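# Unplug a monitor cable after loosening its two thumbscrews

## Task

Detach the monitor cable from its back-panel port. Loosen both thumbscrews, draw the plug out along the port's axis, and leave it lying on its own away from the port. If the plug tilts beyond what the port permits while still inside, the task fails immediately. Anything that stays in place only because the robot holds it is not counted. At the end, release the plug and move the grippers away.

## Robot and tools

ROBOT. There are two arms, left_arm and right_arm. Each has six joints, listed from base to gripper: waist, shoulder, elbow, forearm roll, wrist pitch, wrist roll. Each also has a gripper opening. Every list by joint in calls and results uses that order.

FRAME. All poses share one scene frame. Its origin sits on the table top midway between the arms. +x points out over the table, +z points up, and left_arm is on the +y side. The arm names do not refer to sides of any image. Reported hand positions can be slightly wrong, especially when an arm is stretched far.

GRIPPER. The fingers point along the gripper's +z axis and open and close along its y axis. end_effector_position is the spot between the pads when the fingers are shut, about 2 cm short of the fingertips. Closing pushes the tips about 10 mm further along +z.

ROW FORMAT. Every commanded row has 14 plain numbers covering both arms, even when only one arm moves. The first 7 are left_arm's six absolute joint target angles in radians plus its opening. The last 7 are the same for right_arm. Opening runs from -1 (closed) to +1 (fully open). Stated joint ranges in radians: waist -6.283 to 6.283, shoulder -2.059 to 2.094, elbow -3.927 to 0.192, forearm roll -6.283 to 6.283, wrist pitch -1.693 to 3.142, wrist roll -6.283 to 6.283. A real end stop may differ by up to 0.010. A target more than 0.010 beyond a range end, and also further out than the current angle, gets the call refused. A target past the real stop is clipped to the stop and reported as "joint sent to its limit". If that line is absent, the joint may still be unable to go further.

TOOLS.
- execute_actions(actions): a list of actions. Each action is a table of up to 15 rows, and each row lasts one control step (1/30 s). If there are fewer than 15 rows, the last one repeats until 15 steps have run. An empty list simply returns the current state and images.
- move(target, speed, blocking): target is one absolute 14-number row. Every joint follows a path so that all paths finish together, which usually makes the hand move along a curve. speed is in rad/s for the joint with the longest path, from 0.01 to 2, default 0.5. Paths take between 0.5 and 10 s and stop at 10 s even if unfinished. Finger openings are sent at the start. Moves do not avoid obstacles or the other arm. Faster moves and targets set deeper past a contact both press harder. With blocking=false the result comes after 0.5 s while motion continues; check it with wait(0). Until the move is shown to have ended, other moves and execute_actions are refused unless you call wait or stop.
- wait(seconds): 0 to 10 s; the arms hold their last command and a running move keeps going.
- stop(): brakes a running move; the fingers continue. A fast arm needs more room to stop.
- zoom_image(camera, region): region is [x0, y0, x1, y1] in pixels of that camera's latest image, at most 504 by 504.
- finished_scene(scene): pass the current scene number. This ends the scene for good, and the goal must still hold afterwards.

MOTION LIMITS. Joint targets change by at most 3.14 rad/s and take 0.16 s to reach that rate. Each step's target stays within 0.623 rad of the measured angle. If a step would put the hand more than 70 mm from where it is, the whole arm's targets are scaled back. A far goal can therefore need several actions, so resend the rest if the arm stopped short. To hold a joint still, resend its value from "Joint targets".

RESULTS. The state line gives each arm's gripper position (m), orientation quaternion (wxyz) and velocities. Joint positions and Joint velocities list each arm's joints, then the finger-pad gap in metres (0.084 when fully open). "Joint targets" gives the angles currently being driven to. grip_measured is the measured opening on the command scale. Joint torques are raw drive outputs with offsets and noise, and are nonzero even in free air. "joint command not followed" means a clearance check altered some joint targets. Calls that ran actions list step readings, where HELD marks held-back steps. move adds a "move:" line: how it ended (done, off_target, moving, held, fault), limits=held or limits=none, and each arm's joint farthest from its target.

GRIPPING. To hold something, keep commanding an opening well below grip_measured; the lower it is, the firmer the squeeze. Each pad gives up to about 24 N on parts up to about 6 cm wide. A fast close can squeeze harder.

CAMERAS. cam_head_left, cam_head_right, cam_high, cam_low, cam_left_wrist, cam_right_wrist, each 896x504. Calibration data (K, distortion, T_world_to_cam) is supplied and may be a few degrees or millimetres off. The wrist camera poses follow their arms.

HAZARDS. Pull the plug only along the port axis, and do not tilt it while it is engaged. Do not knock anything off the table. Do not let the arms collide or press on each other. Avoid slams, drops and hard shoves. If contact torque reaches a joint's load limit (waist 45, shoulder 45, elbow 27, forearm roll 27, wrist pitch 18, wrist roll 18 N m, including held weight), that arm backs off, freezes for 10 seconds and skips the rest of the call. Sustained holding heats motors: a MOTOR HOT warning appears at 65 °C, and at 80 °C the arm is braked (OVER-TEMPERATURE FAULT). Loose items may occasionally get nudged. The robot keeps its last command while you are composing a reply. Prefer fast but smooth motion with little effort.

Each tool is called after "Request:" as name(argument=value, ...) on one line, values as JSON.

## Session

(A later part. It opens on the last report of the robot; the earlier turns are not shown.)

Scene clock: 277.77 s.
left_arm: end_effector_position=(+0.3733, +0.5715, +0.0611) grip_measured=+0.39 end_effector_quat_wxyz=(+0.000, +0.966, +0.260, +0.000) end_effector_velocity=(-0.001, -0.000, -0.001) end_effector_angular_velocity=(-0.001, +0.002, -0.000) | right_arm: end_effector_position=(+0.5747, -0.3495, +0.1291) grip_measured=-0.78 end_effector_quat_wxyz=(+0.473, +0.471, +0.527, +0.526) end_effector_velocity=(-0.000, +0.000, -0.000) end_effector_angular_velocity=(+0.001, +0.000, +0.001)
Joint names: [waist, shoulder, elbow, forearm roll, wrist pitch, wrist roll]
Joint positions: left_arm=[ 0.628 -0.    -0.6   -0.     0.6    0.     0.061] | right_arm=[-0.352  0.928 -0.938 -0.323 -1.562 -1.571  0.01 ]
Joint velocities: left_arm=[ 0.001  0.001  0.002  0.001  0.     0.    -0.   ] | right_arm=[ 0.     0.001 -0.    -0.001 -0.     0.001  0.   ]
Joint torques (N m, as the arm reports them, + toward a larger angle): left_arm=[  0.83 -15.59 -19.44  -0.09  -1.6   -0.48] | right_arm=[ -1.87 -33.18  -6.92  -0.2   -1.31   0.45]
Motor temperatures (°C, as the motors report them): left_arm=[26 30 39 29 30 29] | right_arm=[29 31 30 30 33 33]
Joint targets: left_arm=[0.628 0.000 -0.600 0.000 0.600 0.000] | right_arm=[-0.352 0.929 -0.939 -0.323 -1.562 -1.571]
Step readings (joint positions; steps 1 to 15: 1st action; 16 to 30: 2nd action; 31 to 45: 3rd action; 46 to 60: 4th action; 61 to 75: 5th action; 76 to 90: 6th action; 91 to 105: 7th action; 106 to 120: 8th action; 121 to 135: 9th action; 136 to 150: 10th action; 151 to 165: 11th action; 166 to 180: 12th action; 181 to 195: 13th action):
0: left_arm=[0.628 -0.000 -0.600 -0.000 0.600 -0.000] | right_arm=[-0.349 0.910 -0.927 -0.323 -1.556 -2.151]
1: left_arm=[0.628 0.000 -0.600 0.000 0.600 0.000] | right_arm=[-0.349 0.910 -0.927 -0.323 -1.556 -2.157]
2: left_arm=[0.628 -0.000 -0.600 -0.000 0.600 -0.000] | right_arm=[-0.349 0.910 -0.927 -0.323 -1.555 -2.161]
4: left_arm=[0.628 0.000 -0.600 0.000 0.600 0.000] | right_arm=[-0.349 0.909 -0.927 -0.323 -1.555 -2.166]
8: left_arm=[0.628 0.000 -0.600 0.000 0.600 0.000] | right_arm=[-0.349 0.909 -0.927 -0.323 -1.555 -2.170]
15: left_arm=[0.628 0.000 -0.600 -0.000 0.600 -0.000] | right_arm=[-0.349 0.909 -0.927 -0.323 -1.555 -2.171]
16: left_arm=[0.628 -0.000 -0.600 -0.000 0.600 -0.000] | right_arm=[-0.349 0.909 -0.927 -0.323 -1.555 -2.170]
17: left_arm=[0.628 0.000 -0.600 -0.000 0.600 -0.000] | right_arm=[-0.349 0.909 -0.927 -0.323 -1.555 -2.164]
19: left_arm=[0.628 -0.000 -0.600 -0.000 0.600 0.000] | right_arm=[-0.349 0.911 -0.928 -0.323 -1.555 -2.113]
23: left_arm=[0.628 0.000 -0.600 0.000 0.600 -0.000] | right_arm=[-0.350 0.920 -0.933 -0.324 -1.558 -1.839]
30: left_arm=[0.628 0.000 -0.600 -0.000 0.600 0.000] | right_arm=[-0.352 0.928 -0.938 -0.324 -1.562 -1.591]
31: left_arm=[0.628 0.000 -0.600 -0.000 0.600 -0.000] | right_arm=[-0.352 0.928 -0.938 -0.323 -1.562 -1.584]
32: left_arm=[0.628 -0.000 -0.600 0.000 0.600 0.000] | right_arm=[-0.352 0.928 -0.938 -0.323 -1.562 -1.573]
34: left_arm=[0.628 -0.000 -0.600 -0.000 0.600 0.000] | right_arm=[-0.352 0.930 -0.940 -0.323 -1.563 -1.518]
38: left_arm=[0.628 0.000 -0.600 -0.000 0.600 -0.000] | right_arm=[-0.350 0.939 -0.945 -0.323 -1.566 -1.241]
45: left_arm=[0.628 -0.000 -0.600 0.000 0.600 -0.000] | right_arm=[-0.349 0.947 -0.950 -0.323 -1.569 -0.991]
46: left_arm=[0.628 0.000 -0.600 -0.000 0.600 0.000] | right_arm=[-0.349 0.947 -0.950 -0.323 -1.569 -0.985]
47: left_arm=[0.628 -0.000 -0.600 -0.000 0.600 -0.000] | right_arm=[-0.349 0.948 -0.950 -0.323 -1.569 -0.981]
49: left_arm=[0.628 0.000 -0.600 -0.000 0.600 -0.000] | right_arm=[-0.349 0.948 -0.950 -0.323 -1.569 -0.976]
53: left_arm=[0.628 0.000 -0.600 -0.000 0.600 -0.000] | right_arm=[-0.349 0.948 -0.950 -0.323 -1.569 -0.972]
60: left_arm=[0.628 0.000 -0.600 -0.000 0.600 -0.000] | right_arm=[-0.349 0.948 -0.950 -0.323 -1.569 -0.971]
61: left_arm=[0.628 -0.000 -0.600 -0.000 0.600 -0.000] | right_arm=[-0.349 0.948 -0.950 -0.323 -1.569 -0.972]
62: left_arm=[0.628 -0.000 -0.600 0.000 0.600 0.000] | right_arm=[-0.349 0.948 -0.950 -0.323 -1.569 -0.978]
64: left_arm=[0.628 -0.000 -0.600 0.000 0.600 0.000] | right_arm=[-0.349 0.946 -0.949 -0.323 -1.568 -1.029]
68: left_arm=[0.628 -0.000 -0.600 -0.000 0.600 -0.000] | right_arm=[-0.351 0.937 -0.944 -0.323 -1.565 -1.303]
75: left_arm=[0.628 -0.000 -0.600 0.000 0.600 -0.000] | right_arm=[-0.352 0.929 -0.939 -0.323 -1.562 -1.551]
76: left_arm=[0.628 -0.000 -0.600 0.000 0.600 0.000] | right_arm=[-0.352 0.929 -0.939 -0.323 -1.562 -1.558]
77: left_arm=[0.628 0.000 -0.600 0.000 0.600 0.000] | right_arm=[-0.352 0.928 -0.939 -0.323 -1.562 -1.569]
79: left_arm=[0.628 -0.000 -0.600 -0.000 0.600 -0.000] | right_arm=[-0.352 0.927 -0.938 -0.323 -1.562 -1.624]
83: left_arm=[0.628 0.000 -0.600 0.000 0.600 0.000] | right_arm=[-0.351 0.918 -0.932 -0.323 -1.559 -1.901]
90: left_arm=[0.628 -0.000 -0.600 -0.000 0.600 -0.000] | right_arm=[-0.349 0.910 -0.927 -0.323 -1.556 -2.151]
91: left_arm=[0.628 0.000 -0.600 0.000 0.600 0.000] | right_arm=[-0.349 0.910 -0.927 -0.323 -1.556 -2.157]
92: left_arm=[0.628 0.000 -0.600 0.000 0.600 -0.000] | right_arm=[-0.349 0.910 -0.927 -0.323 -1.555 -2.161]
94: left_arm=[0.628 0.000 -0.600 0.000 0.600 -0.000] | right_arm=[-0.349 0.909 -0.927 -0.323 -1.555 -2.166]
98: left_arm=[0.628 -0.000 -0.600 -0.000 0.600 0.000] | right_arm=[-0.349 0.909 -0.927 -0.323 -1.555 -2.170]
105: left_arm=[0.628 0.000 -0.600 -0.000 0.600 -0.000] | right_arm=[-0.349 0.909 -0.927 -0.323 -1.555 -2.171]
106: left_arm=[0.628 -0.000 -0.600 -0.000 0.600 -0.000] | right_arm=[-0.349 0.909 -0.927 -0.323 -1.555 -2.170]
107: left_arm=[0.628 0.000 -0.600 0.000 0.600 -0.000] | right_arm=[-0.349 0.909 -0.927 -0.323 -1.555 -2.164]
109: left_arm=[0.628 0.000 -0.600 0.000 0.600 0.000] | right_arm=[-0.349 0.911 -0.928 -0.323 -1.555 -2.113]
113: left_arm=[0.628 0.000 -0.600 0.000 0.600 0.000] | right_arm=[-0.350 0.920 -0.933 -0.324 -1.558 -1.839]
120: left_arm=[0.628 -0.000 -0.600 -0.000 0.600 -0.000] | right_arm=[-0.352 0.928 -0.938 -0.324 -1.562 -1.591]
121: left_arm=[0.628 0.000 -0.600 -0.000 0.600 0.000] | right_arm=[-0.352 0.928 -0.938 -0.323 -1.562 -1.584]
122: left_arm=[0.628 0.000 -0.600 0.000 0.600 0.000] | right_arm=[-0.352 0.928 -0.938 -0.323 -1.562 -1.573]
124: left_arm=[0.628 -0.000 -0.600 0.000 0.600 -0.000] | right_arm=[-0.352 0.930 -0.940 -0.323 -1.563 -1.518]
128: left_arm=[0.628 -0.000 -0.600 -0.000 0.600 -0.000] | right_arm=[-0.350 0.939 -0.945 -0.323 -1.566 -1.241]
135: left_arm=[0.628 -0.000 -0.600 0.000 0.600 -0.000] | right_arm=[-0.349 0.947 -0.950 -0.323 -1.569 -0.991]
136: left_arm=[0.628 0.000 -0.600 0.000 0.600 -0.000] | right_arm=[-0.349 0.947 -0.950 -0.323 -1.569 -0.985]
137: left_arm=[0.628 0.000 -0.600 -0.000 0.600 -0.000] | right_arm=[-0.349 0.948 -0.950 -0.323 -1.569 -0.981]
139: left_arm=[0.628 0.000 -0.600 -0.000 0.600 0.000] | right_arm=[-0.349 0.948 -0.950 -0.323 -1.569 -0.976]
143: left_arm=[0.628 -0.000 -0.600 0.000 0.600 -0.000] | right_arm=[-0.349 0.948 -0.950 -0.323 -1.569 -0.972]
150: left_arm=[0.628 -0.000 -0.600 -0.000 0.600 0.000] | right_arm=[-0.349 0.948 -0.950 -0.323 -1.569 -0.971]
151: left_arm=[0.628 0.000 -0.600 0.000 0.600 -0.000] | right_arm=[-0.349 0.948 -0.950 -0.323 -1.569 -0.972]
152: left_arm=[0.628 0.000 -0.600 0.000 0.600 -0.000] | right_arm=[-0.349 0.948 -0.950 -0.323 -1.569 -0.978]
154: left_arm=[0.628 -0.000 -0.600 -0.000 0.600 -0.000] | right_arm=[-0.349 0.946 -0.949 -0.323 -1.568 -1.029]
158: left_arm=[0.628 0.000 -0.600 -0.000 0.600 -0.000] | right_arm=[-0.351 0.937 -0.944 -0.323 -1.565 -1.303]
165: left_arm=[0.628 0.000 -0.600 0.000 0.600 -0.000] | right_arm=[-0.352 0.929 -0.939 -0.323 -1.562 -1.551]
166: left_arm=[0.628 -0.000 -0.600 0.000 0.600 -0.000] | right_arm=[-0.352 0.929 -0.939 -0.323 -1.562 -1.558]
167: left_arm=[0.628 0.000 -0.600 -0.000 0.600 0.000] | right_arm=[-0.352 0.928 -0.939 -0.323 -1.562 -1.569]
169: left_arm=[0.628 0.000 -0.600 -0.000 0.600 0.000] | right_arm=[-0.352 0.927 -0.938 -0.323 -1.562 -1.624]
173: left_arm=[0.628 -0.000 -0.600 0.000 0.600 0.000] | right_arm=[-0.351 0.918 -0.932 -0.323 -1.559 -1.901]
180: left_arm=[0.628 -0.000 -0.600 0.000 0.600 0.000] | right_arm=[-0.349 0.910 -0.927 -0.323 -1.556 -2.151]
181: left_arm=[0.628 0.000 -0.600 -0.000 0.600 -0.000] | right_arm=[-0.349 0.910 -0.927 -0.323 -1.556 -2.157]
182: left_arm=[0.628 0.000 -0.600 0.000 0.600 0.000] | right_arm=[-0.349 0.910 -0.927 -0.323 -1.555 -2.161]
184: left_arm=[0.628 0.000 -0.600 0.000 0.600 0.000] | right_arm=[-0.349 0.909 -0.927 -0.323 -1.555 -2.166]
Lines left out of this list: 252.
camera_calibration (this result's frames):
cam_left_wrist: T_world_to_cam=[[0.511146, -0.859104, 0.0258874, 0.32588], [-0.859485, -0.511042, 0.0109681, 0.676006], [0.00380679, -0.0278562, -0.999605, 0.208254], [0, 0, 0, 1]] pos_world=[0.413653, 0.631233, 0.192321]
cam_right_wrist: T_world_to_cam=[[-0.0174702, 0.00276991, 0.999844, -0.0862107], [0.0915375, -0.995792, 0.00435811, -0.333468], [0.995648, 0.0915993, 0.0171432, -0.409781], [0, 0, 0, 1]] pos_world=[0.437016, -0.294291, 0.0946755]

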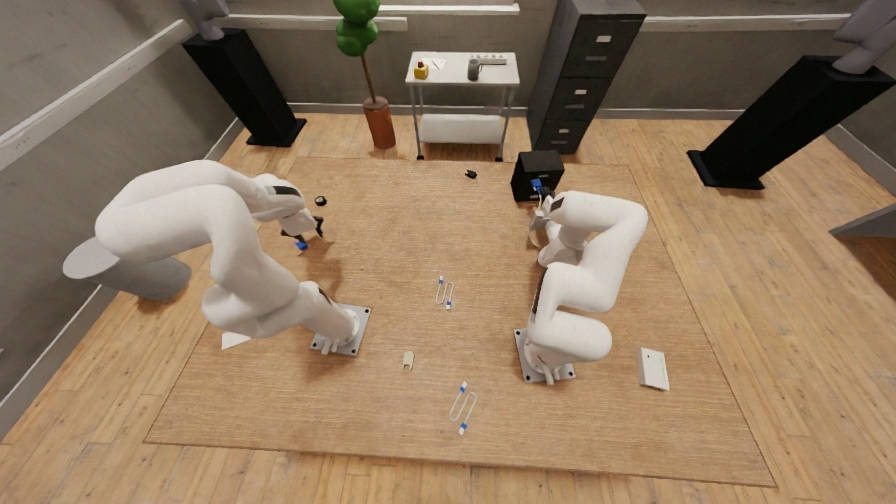

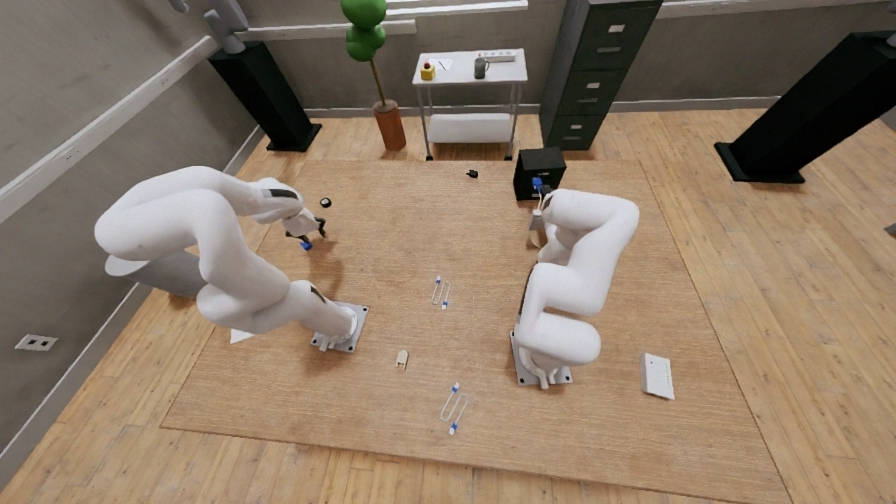

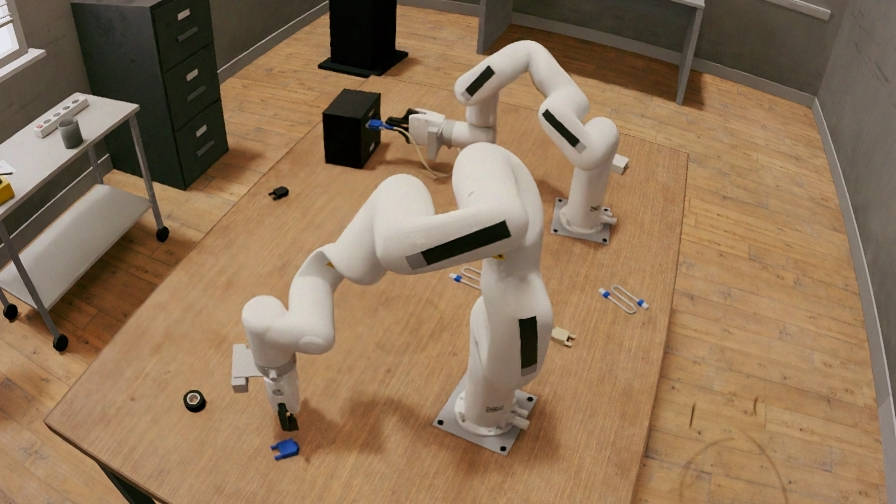

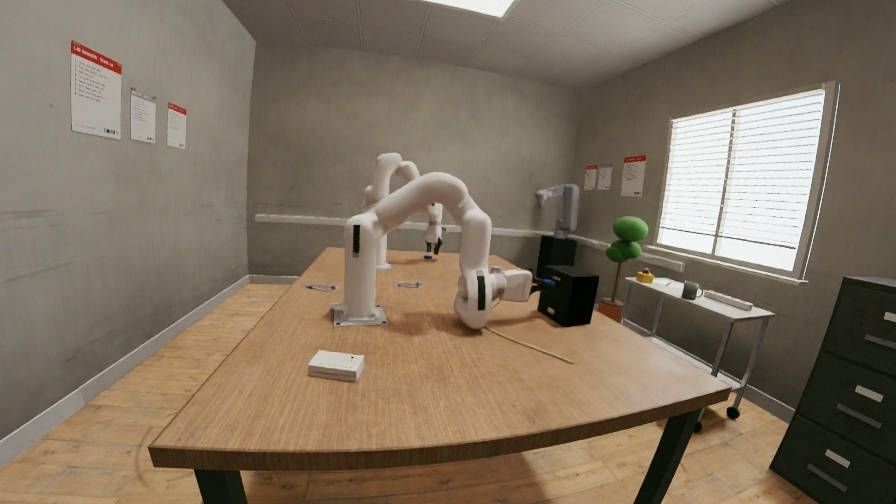

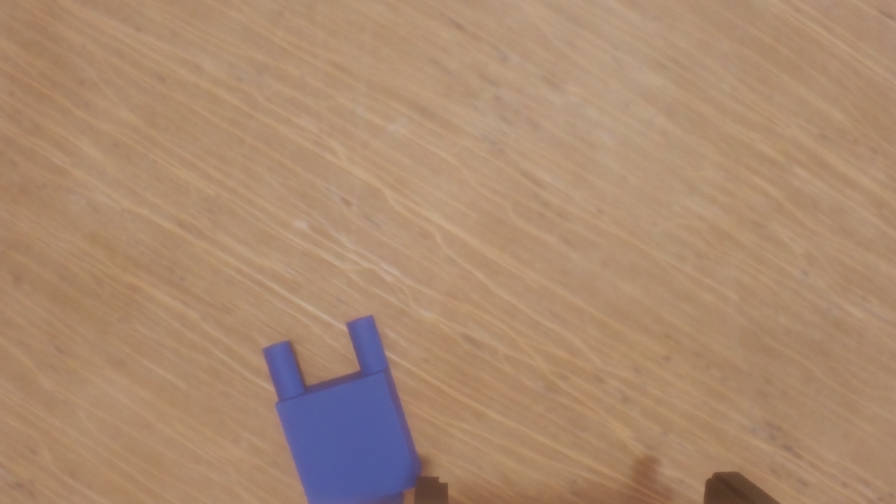

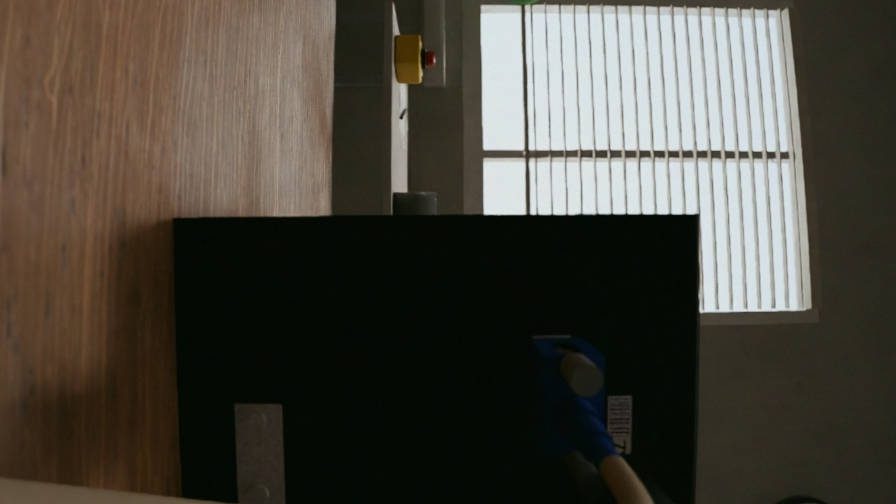

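Request:
execute_actions(actions=[[[0.628,0,-0.6,0,0.6,0,0.4,-0.372,0.9285,-0.9385,-0.3234,-1.562,-1.571,-0.76]],[[0.628,0,-0.6,0,0.6,0,0.4,-0.372,0.87,-0.895,-0.3234,-1.547,-1.571,-0.76]],[[0.628,0,-0.6,0,0.6,0,0.4,-0.372,0.80,-0.83,-0.3234,-1.542,-1.571,-0.76]],[[0.628,0,-0.6,0,0.6,0,0.4,-0.285,0.80,-0.828,-0.257,-1.544,-1.571,-0.7]],[[0.628,0,-0.6,0,0.6,0,0.4,-0.199,0.80,-0.826,-0.19,-1.546,-1.571,-0.62]],[[0.628,0,-0.6,0,0.6,0,0.4,-0.199,0.86,-0.863,-0.19,-1.569,-1.571,-0.62]],[[0.628,0,-0.6,0,0.6,0,0.4,-0.199,0.92,-0.8998,-0.19,-1.5915,-1.571,-0.62]],[[0.628,0,-0.6,0,0.6,0,0.4,-0.209,0.92,-0.8998,-0.19,-1.5915,-1.571,-0.62]],[[0.628,0,-0.6,0,0.6,0,0.4,-0.219,0.92,-0.8998,-0.19,-1.5915,-1.571,-0.62]],[[0.628,0,-0.6,0,0.6,0,0.4,-0.219,0.92,-0.8998,-0.19,-1.5915,-1.571,-1]],[[0.628,0,-0.6,0,0.6,0,0.4,-0.219,0.92,-0.8998,-0.19,-1.5915,-1.571,-1]]])

Request:
execute_actions(actions=[[[0.628,0,-0.6,0,0.6,0,0.4,-0.222,0.9392,-0.9117,-0.19,-1.5987,-2.171,-1]],[[0.628,0,-0.6,0,0.6,0,0.4,-0.222,0.9392,-0.9117,-0.19,-1.5987,-2.171,-1]]])

Scene clock: 309.53 s.
left_arm: end_effector_position=(+0.3733, +0.5715, +0.0611) grip_measured=+0.39 end_effector_quat_wxyz=(+0.000, +0.966, +0.260, +0.000) end_effector_velocity=(-0.000, +0.000, +0.000) end_effector_angular_velocity=(+0.000, -0.000, +0.000) | right_arm: end_effector_position=(+0.5701, -0.3044, +0.1291) grip_measured=-0.86 end_effector_quat_wxyz=(+0.472, +0.473, +0.525, +0.527) end_effector_velocity=(-0.000, +0.000, -0.000) end_effector_angular_velocity=(+0.000, +0.001, -0.000)
Joint names: [waist, shoulder, elbow, forearm roll, wrist pitch, wrist roll]
Joint positions: left_arm=[ 0.628 -0.    -0.6    0.     0.6   -0.     0.061] | right_arm=[-0.219  0.92  -0.9   -0.19  -1.592 -1.571  0.006]
Joint velocities: left_arm=[ 0.    -0.001  0.001 -0.     0.     0.     0.   ] | right_arm=[ 0.     0.001  0.     0.     0.     0.    -0.   ]
Joint torques (N m, as the arm reports them, + toward a larger angle): left_arm=[  0.32 -14.73 -19.88   0.28  -1.4   -0.67] | right_arm=[ -3.58 -31.7   -5.91   0.14  -1.13   0.54]
Motor temperatures (°C, as the motors report them): left_arm=[26 30 40 29 30 29] | right_arm=[29 31 30 30 33 33]
Joint targets: left_arm=[0.628 0.000 -0.600 0.000 0.600 0.000] | right_arm=[-0.219 0.920 -0.900 -0.190 -1.591 -1.571]
Step readings (joint positions; steps 1 to 15: 1st action; 16 to 30: 2nd action; 31 to 45: 3rd action; 46 to 60: 4th action; 61 to 75: 5th action; 76 to 90: 6th action; 91 to 105: 7th action; 106 to 120: 8th action; 121 to 135: 9th action; 136 to 150: 10th action; 151 to 165: 11th action):
0: left_arm=[0.628 -0.000 -0.600 -0.000 0.600 -0.000] | right_arm=[-0.352 0.928 -0.938 -0.323 -1.562 -1.571]
1: left_arm=[0.628 0.000 -0.600 0.000 0.600 0.000] | right_arm=[-0.352 0.928 -0.938 -0.323 -1.562 -1.571]
2: left_arm=[0.628 -0.000 -0.600 0.000 0.600 -0.000] | right_arm=[-0.355 0.928 -0.938 -0.324 -1.562 -1.571]
4: left_arm=[0.628 0.000 -0.600 0.000 0.600 0.000] | right_arm=[-0.365 0.929 -0.939 -0.323 -1.562 -1.571]
8: left_arm=[0.628 0.000 -0.600 -0.000 0.600 -0.000] | right_arm=[-0.371 0.928 -0.939 -0.323 -1.562 -1.571]
15: left_arm=[0.628 0.000 -0.600 -0.000 0.600 -0.000] | right_arm=[-0.372 0.929 -0.938 -0.323 -1.562 -1.571]
16: left_arm=[0.628 -0.000 -0.600 0.000 0.600 -0.000] | right_arm=[-0.372 0.928 -0.938 -0.323 -1.562 -1.571]
17: left_arm=[0.628 0.000 -0.600 0.000 0.600 0.000] | right_arm=[-0.372 0.923 -0.933 -0.323 -1.560 -1.571]
19: left_arm=[0.628 0.000 -0.600 0.000 0.600 -0.000] | right_arm=[-0.372 0.897 -0.913 -0.323 -1.553 -1.571]
23: left_arm=[0.628 -0.000 -0.600 -0.000 0.600 0.000] | right_arm=[-0.372 0.874 -0.899 -0.323 -1.549 -1.571]
30: left_arm=[0.628 -0.000 -0.600 0.000 0.600 -0.000] | right_arm=[-0.372 0.871 -0.895 -0.323 -1.547 -1.571]
31: left_arm=[0.628 -0.000 -0.600 0.000 0.600 0.000] | right_arm=[-0.372 0.870 -0.895 -0.323 -1.547 -1.571]
32: left_arm=[0.628 -0.000 -0.600 0.000 0.600 -0.000] | right_arm=[-0.372 0.865 -0.889 -0.323 -1.546 -1.571]
34: left_arm=[0.628 -0.000 -0.600 0.000 0.600 0.000] | right_arm=[-0.372 0.834 -0.860 -0.323 -1.544 -1.571]
38: left_arm=[0.628 -0.000 -0.600 -0.000 0.600 -0.000] | right_arm=[-0.372 0.805 -0.836 -0.323 -1.543 -1.571]
45: left_arm=[0.628 -0.000 -0.600 0.000 0.600 0.000] | right_arm=[-0.372 0.801 -0.830 -0.323 -1.542 -1.571]
46: left_arm=[0.628 0.000 -0.600 -0.000 0.600 0.000] | right_arm=[-0.372 0.801 -0.830 -0.323 -1.542 -1.571]
47: left_arm=[0.628 0.000 -0.600 0.000 0.600 -0.000] | right_arm=[-0.367 0.801 -0.830 -0.318 -1.542 -1.571]
49: left_arm=[0.628 -0.000 -0.600 -0.000 0.600 -0.000] | right_arm=[-0.332 0.800 -0.829 -0.291 -1.543 -1.571]
53: left_arm=[0.628 -0.000 -0.600 0.000 0.600 -0.000] | right_arm=[-0.292 0.800 -0.828 -0.264 -1.544 -1.571]
60: left_arm=[0.628 -0.000 -0.600 -0.000 0.600 -0.000] | right_arm=[-0.286 0.800 -0.828 -0.257 -1.544 -1.571]
61: left_arm=[0.628 0.000 -0.600 0.000 0.600 -0.000] | right_arm=[-0.286 0.800 -0.828 -0.257 -1.544 -1.571]
62: left_arm=[0.628 0.000 -0.600 0.000 0.600 0.000] | right_arm=[-0.281 0.800 -0.828 -0.252 -1.544 -1.571]
64: left_arm=[0.628 0.000 -0.600 0.000 0.600 -0.000] | right_arm=[-0.247 0.800 -0.827 -0.223 -1.545 -1.571]
68: left_arm=[0.628 0.000 -0.600 0.000 0.600 0.000] | right_arm=[-0.205 0.800 -0.826 -0.198 -1.546 -1.571]
75: left_arm=[0.628 -0.000 -0.600 -0.000 0.600 -0.000] | right_arm=[-0.200 0.800 -0.826 -0.191 -1.546 -1.571]
76: left_arm=[0.628 0.000 -0.600 0.000 0.600 -0.000] | right_arm=[-0.200 0.800 -0.826 -0.191 -1.546 -1.571]
77: left_arm=[0.628 -0.000 -0.600 0.000 0.600 -0.000] | right_arm=[-0.200 0.805 -0.830 -0.190 -1.549 -1.571]
79: left_arm=[0.628 0.000 -0.600 -0.000 0.600 -0.000] | right_arm=[-0.199 0.832 -0.848 -0.190 -1.559 -1.571]
83: left_arm=[0.628 0.000 -0.600 0.000 0.600 -0.000] | right_arm=[-0.199 0.856 -0.859 -0.190 -1.567 -1.571]
90: left_arm=[0.628 -0.000 -0.600 -0.000 0.600 0.000] | right_arm=[-0.199 0.859 -0.863 -0.190 -1.569 -1.571]
91: left_arm=[0.628 0.000 -0.600 0.000 0.600 -0.000] | right_arm=[-0.199 0.860 -0.863 -0.190 -1.569 -1.571]
92: left_arm=[0.628 0.000 -0.600 0.000 0.600 -0.000] | right_arm=[-0.199 0.865 -0.867 -0.190 -1.572 -1.571]
94: left_arm=[0.628 0.000 -0.600 0.000 0.600 -0.000] | right_arm=[-0.199 0.892 -0.885 -0.190 -1.582 -1.571]
98: left_arm=[0.628 -0.000 -0.600 -0.000 0.600 -0.000] | right_arm=[-0.199 0.916 -0.896 -0.190 -1.589 -1.571]
105: left_arm=[0.628 0.000 -0.600 0.000 0.600 -0.000] | right_arm=[-0.199 0.919 -0.900 -0.190 -1.591 -1.571]
106: left_arm=[0.628 -0.000 -0.600 0.000 0.600 0.000] | right_arm=[-0.199 0.919 -0.900 -0.190 -1.591 -1.571]
107: left_arm=[0.628 0.000 -0.600 0.000 0.600 -0.000] | right_arm=[-0.201 0.920 -0.900 -0.190 -1.591 -1.571]
109: left_arm=[0.628 0.000 -0.600 0.000 0.600 0.000] | right_arm=[-0.206 0.920 -0.900 -0.190 -1.592 -1.571]
113: left_arm=[0.628 0.000 -0.600 -0.000 0.600 -0.000] | right_arm=[-0.208 0.920 -0.900 -0.190 -1.592 -1.571]
120: left_arm=[0.628 0.000 -0.600 0.000 0.600 0.000] | right_arm=[-0.209 0.920 -0.900 -0.190 -1.592 -1.571]
121: left_arm=[0.628 -0.000 -0.600 -0.000 0.600 -0.000] | right_arm=[-0.209 0.920 -0.900 -0.190 -1.592 -1.571]
122: left_arm=[0.628 -0.000 -0.600 0.000 0.600 -0.000] | right_arm=[-0.211 0.920 -0.900 -0.190 -1.591 -1.571]
124: left_arm=[0.628 -0.000 -0.600 0.000 0.600 0.000] | right_arm=[-0.216 0.920 -0.900 -0.190 -1.592 -1.571]
128: left_arm=[0.628 0.000 -0.600 0.000 0.600 -0.000] | right_arm=[-0.218 0.920 -0.900 -0.190 -1.592 -1.571]
135: left_arm=[0.628 -0.000 -0.600 0.000 0.600 0.000] | right_arm=[-0.219 0.920 -0.900 -0.190 -1.592 -1.571]
136: left_arm=[0.628 0.000 -0.600 -0.000 0.600 -0.000] | right_arm=[-0.219 0.920 -0.900 -0.190 -1.592 -1.571]
137: left_arm=[0.628 0.000 -0.600 0.000 0.600 0.000] | right_arm=[-0.219 0.920 -0.900 -0.190 -1.592 -1.571]
139: left_arm=[0.628 -0.000 -0.600 -0.000 0.600 0.000] | right_arm=[-0.219 0.920 -0.900 -0.190 -1.592 -1.571]
143: left_arm=[0.628 -0.000 -0.600 0.000 0.600 -0.000] | right_arm=[-0.219 0.920 -0.900 -0.190 -1.592 -1.571]
150: left_arm=[0.628 -0.000 -0.600 -0.000 0.600 0.000] | right_arm=[-0.219 0.920 -0.900 -0.190 -1.592 -1.571]
151: left_arm=[0.628 0.000 -0.600 0.000 0.600 -0.000] | right_arm=[-0.219 0.920 -0.900 -0.190 -1.592 -1.571]
152: left_arm=[0.628 -0.000 -0.600 0.000 0.600 0.000] | right_arm=[-0.219 0.920 -0.900 -0.190 -1.592 -1.571]
154: left_arm=[0.628 0.000 -0.600 -0.000 0.600 0.000] | right_arm=[-0.219 0.920 -0.900 -0.190 -1.592 -1.571]
158: left_arm=[0.628 0.000 -0.600 0.000 0.600 0.000] | right_arm=[-0.219 0.920 -0.900 -0.190 -1.592 -1.571]
165: Joint positions above
camera_calibration (this result's frames):
cam_left_wrist: T_world_to_cam=[[0.511146, -0.859104, 0.0258874, 0.32588], [-0.859485, -0.511043, 0.0109682, 0.676006], [0.0038067, -0.0278562, -0.999605, 0.208254], [0, 0, 0, 1]] pos_world=[0.413653, 0.631233, 0.192321]
cam_right_wrist: T_world_to_cam=[[-0.0169932, -0.00432281, 0.999846, -0.0888487], [0.0911962, -0.995829, -0.00275549, -0.287007], [0.995688, 0.0911354, 0.0173166, -0.409501], [0, 0, 0, 1]] pos_world=[0.432399, -0.248874, 0.0951353]

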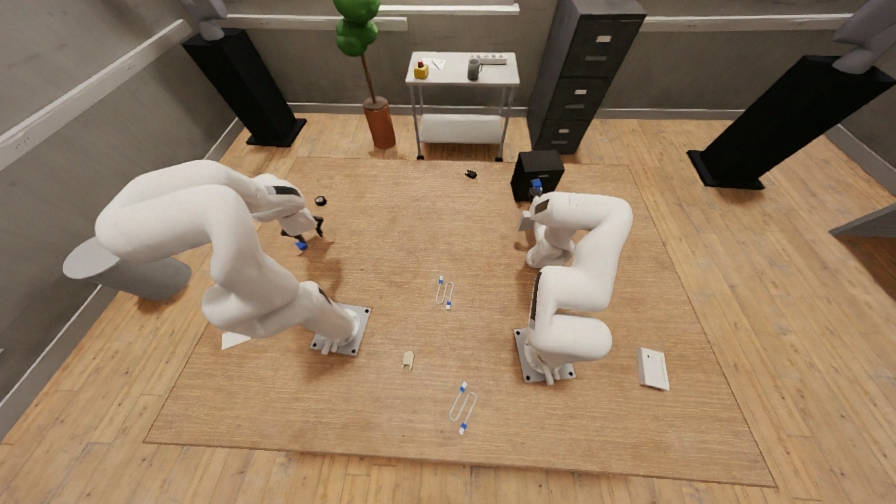

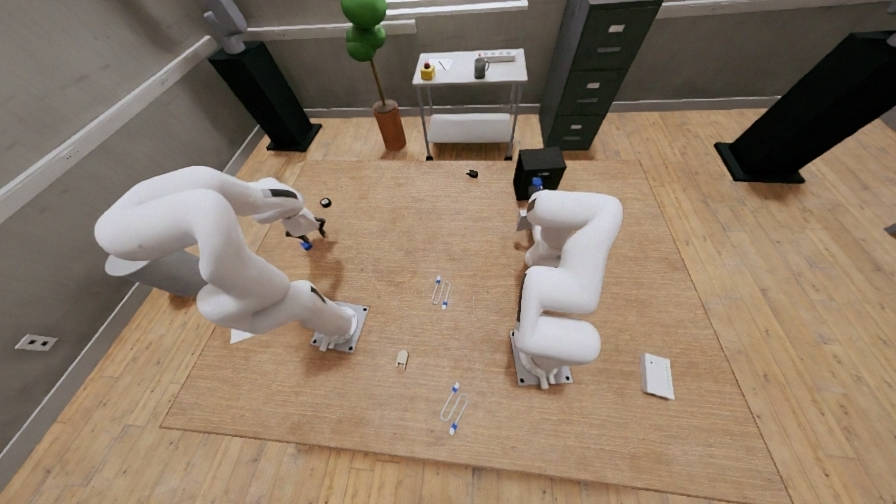

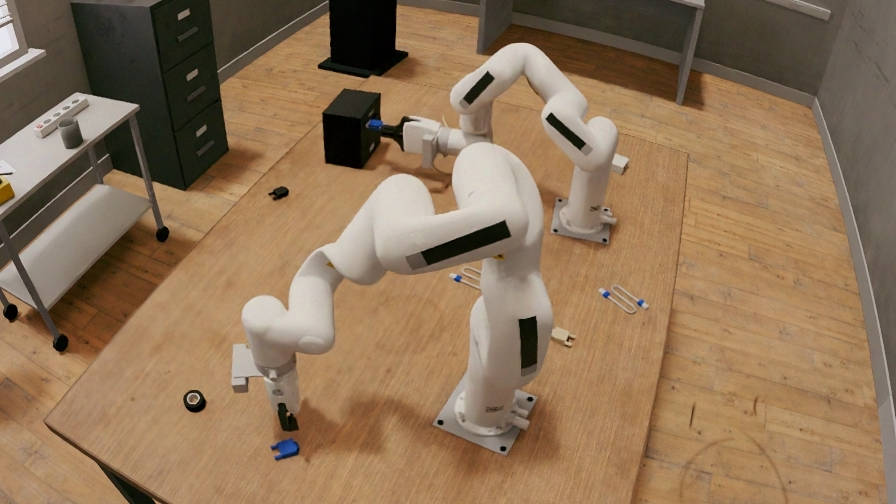

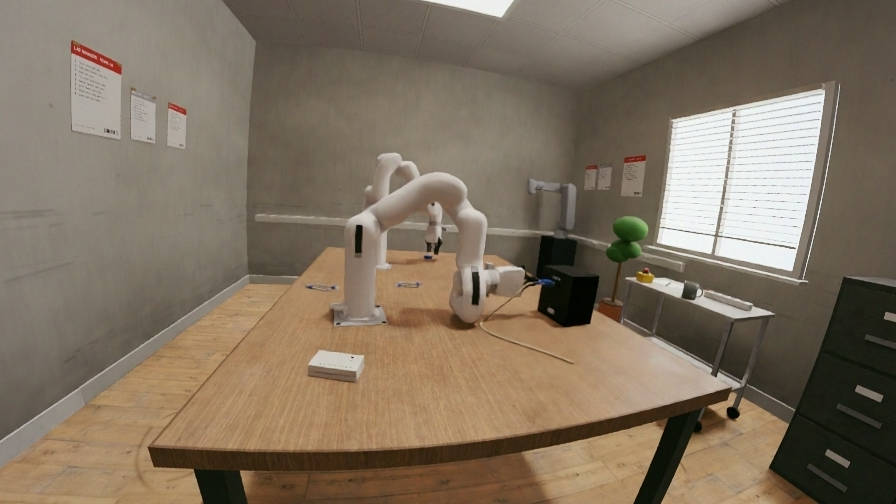

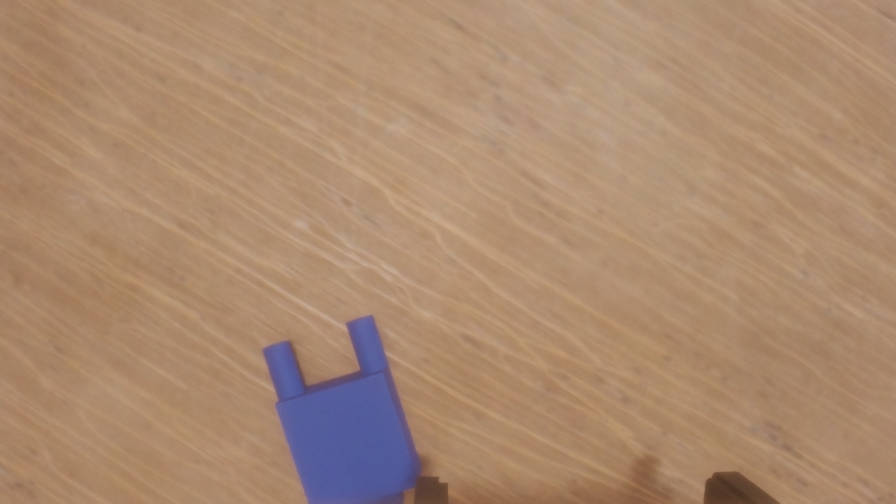

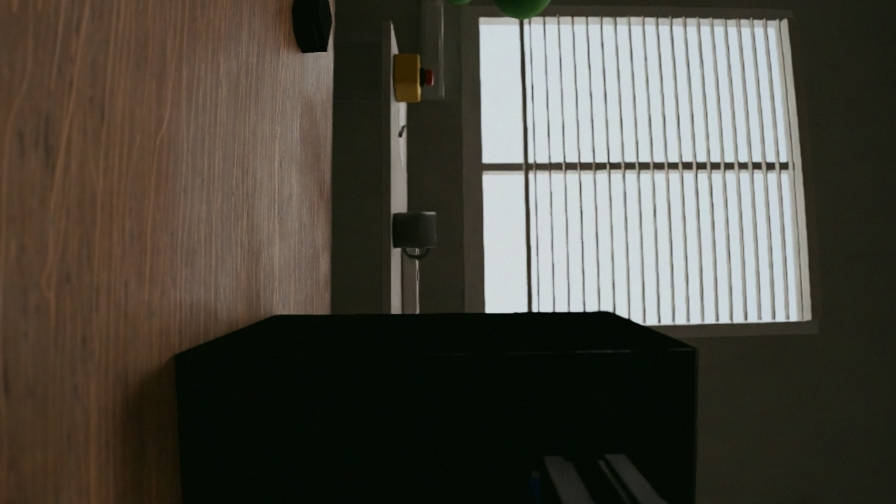

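Scene clock: 310.53 s.
left_arm: end_effector_position=(+0.3733, +0.5715, +0.0611) grip_measured=+0.39 end_effector_quat_wxyz=(+0.000, +0.966, +0.260, +0.000) end_effector_velocity=(-0.001, -0.000, -0.000) end_effector_angular_velocity=(-0.001, +0.001, -0.001) | right_arm: end_effector_position=(+0.5701, -0.3062, +0.1235) grip_measured=-0.86 end_effector_quat_wxyz=(+0.607, +0.298, +0.641, +0.364) end_effector_velocity=(-0.000, +0.000, -0.000) end_effector_angular_velocity=(+0.000, -0.001, +0.000)
Joint names: [waist, shoulder, elbow, forearm roll, wrist pitch, wrist roll]
Joint positions: left_arm=[ 0.628  0.    -0.6   -0.     0.6   -0.     0.061] | right_arm=[-0.222  0.939 -0.912 -0.19  -1.598 -2.171  0.006]
Joint velocities: left_arm=[-0.    -0.     0.001 -0.     0.     0.001  0.   ] | right_arm=[-0.     0.001  0.    -0.    -0.001 -0.    -0.   ]
Joint torques (N m, as the arm reports them, + toward a larger angle): left_arm=[  0.56 -15.4  -19.78   0.22  -1.57  -0.74] | right_arm=[ -5.31 -32.44  -5.01   0.39  -1.81   0.42]
Motor temperatures (°C, as the motors report them): left_arm=[26 30 40 29 30 29] | right_arm=[29 31 30 30 33 33]
Joint targets: left_arm=[0.628 0.000 -0.600 0.000 0.600 0.000] | right_arm=[-0.222 0.939 -0.912 -0.190 -1.599 -2.171]
Step readings (joint positions; steps 1 to 15: 1st action; 16 to 30: 2nd action):
0: left_arm=[0.628 -0.000 -0.600 0.000 0.600 -0.000] | right_arm=[-0.219 0.920 -0.900 -0.190 -1.592 -1.571]
1: left_arm=[0.628 0.000 -0.600 -0.000 0.600 0.000] | right_arm=[-0.219 0.920 -0.900 -0.190 -1.592 -1.572]
2: left_arm=[0.628 0.000 -0.600 -0.000 0.600 -0.000] | right_arm=[-0.219 0.920 -0.900 -0.190 -1.592 -1.578]
4: left_arm=[0.628 0.000 -0.600 -0.000 0.600 -0.000] | right_arm=[-0.219 0.922 -0.901 -0.190 -1.592 -1.629]
8: left_arm=[0.628 -0.000 -0.600 -0.000 0.600 -0.000] | right_arm=[-0.220 0.931 -0.906 -0.190 -1.595 -1.903]
15: left_arm=[0.628 -0.000 -0.600 0.000 0.600 -0.000] | right_arm=[-0.222 0.939 -0.912 -0.190 -1.598 -2.151]
16: left_arm=[0.628 0.000 -0.600 0.000 0.600 0.000] | right_arm=[-0.222 0.939 -0.912 -0.190 -1.598 -2.157]
17: left_arm=[0.628 -0.000 -0.600 0.000 0.600 -0.000] | right_arm=[-0.222 0.939 -0.912 -0.190 -1.598 -2.161]
19: left_arm=[0.628 -0.000 -0.600 -0.000 0.600 -0.000] | right_arm=[-0.222 0.939 -0.912 -0.190 -1.598 -2.166]
23: left_arm=[0.628 -0.000 -0.600 -0.000 0.600 -0.000] | right_arm=[-0.222 0.939 -0.912 -0.190 -1.598 -2.170]
30: Joint positions above
camera_calibration (this result's frames):
cam_left_wrist: T_world_to_cam=[[0.511146, -0.859104, 0.0258875, 0.325879], [-0.859485, -0.511043, 0.0109682, 0.676006], [0.00380674, -0.0278563, -0.999605, 0.208254], [0, 0, 0, 1]] pos_world=[0.413653, 0.631233, 0.192321]
cam_right_wrist: T_world_to_cam=[[-0.0755898, 0.556421, 0.827455, 0.143065], [0.0698009, -0.824841, 0.56104, -0.293904], [0.994693, 0.100166, 0.0235108, -0.406643], [0, 0, 0, 1]] pos_world=[0.435813, -0.281297, 0.0560726]

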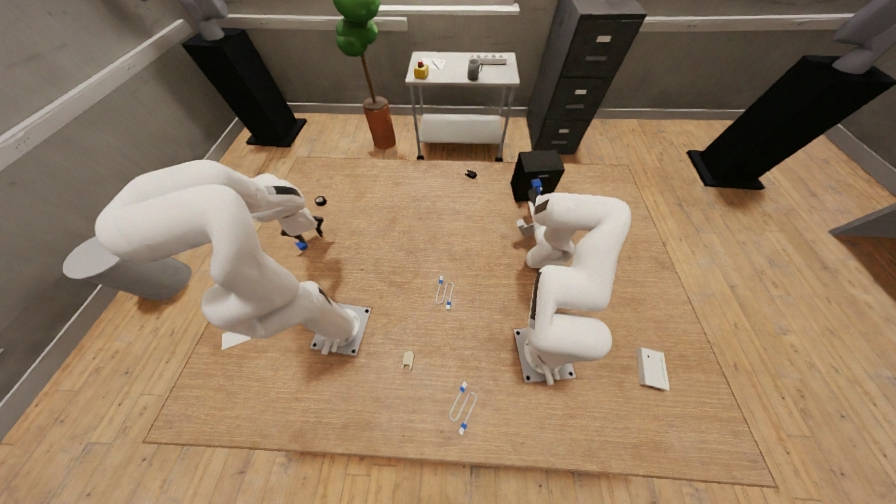

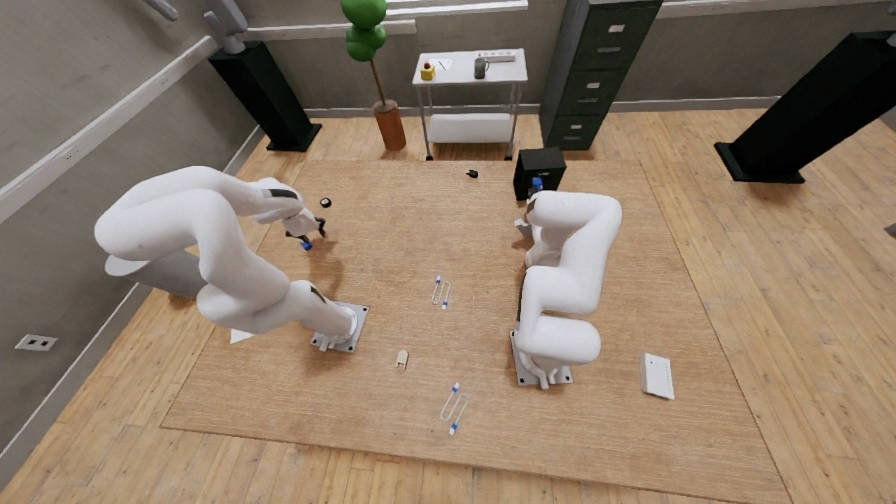

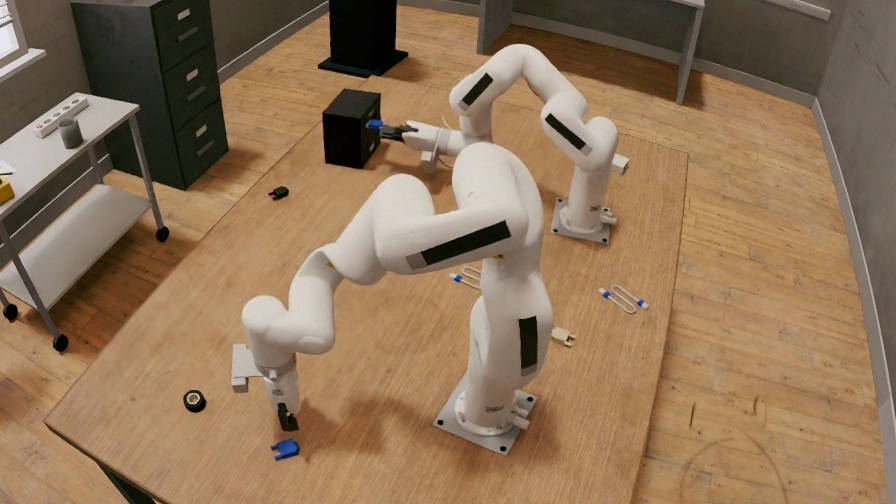

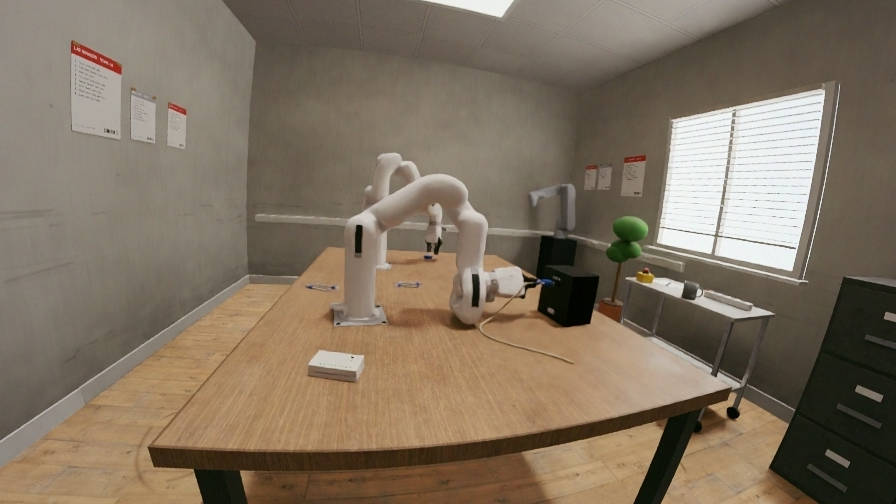

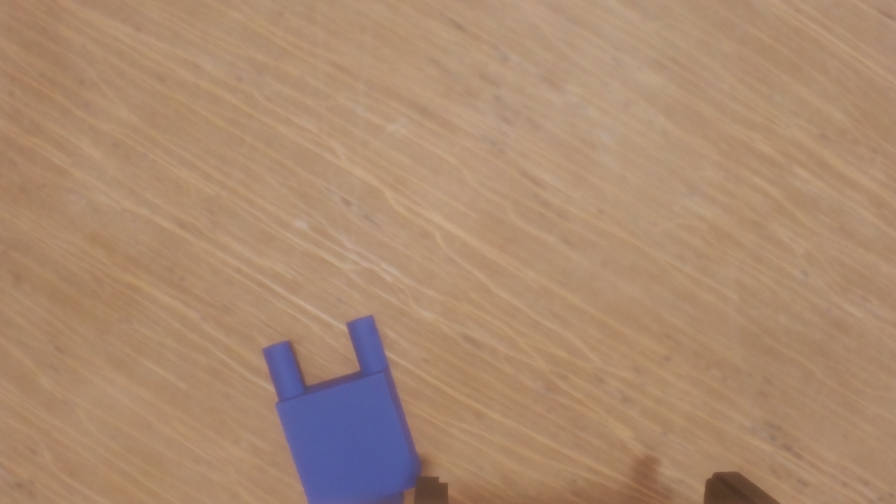

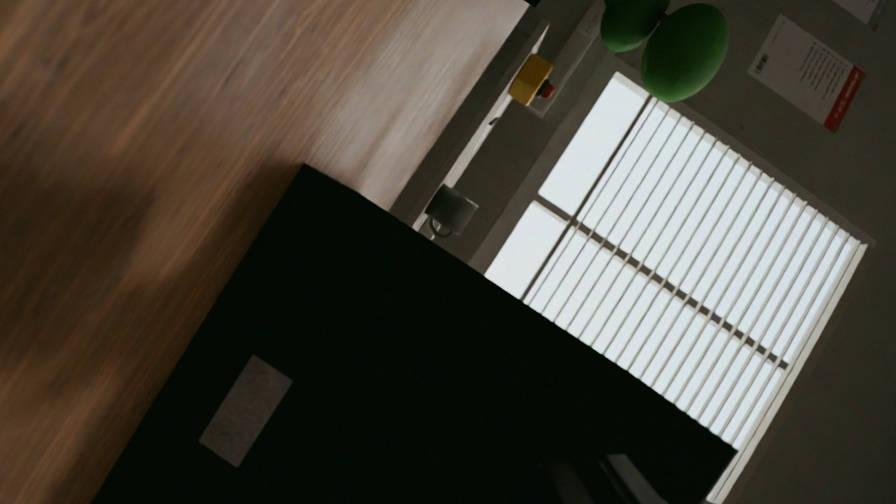

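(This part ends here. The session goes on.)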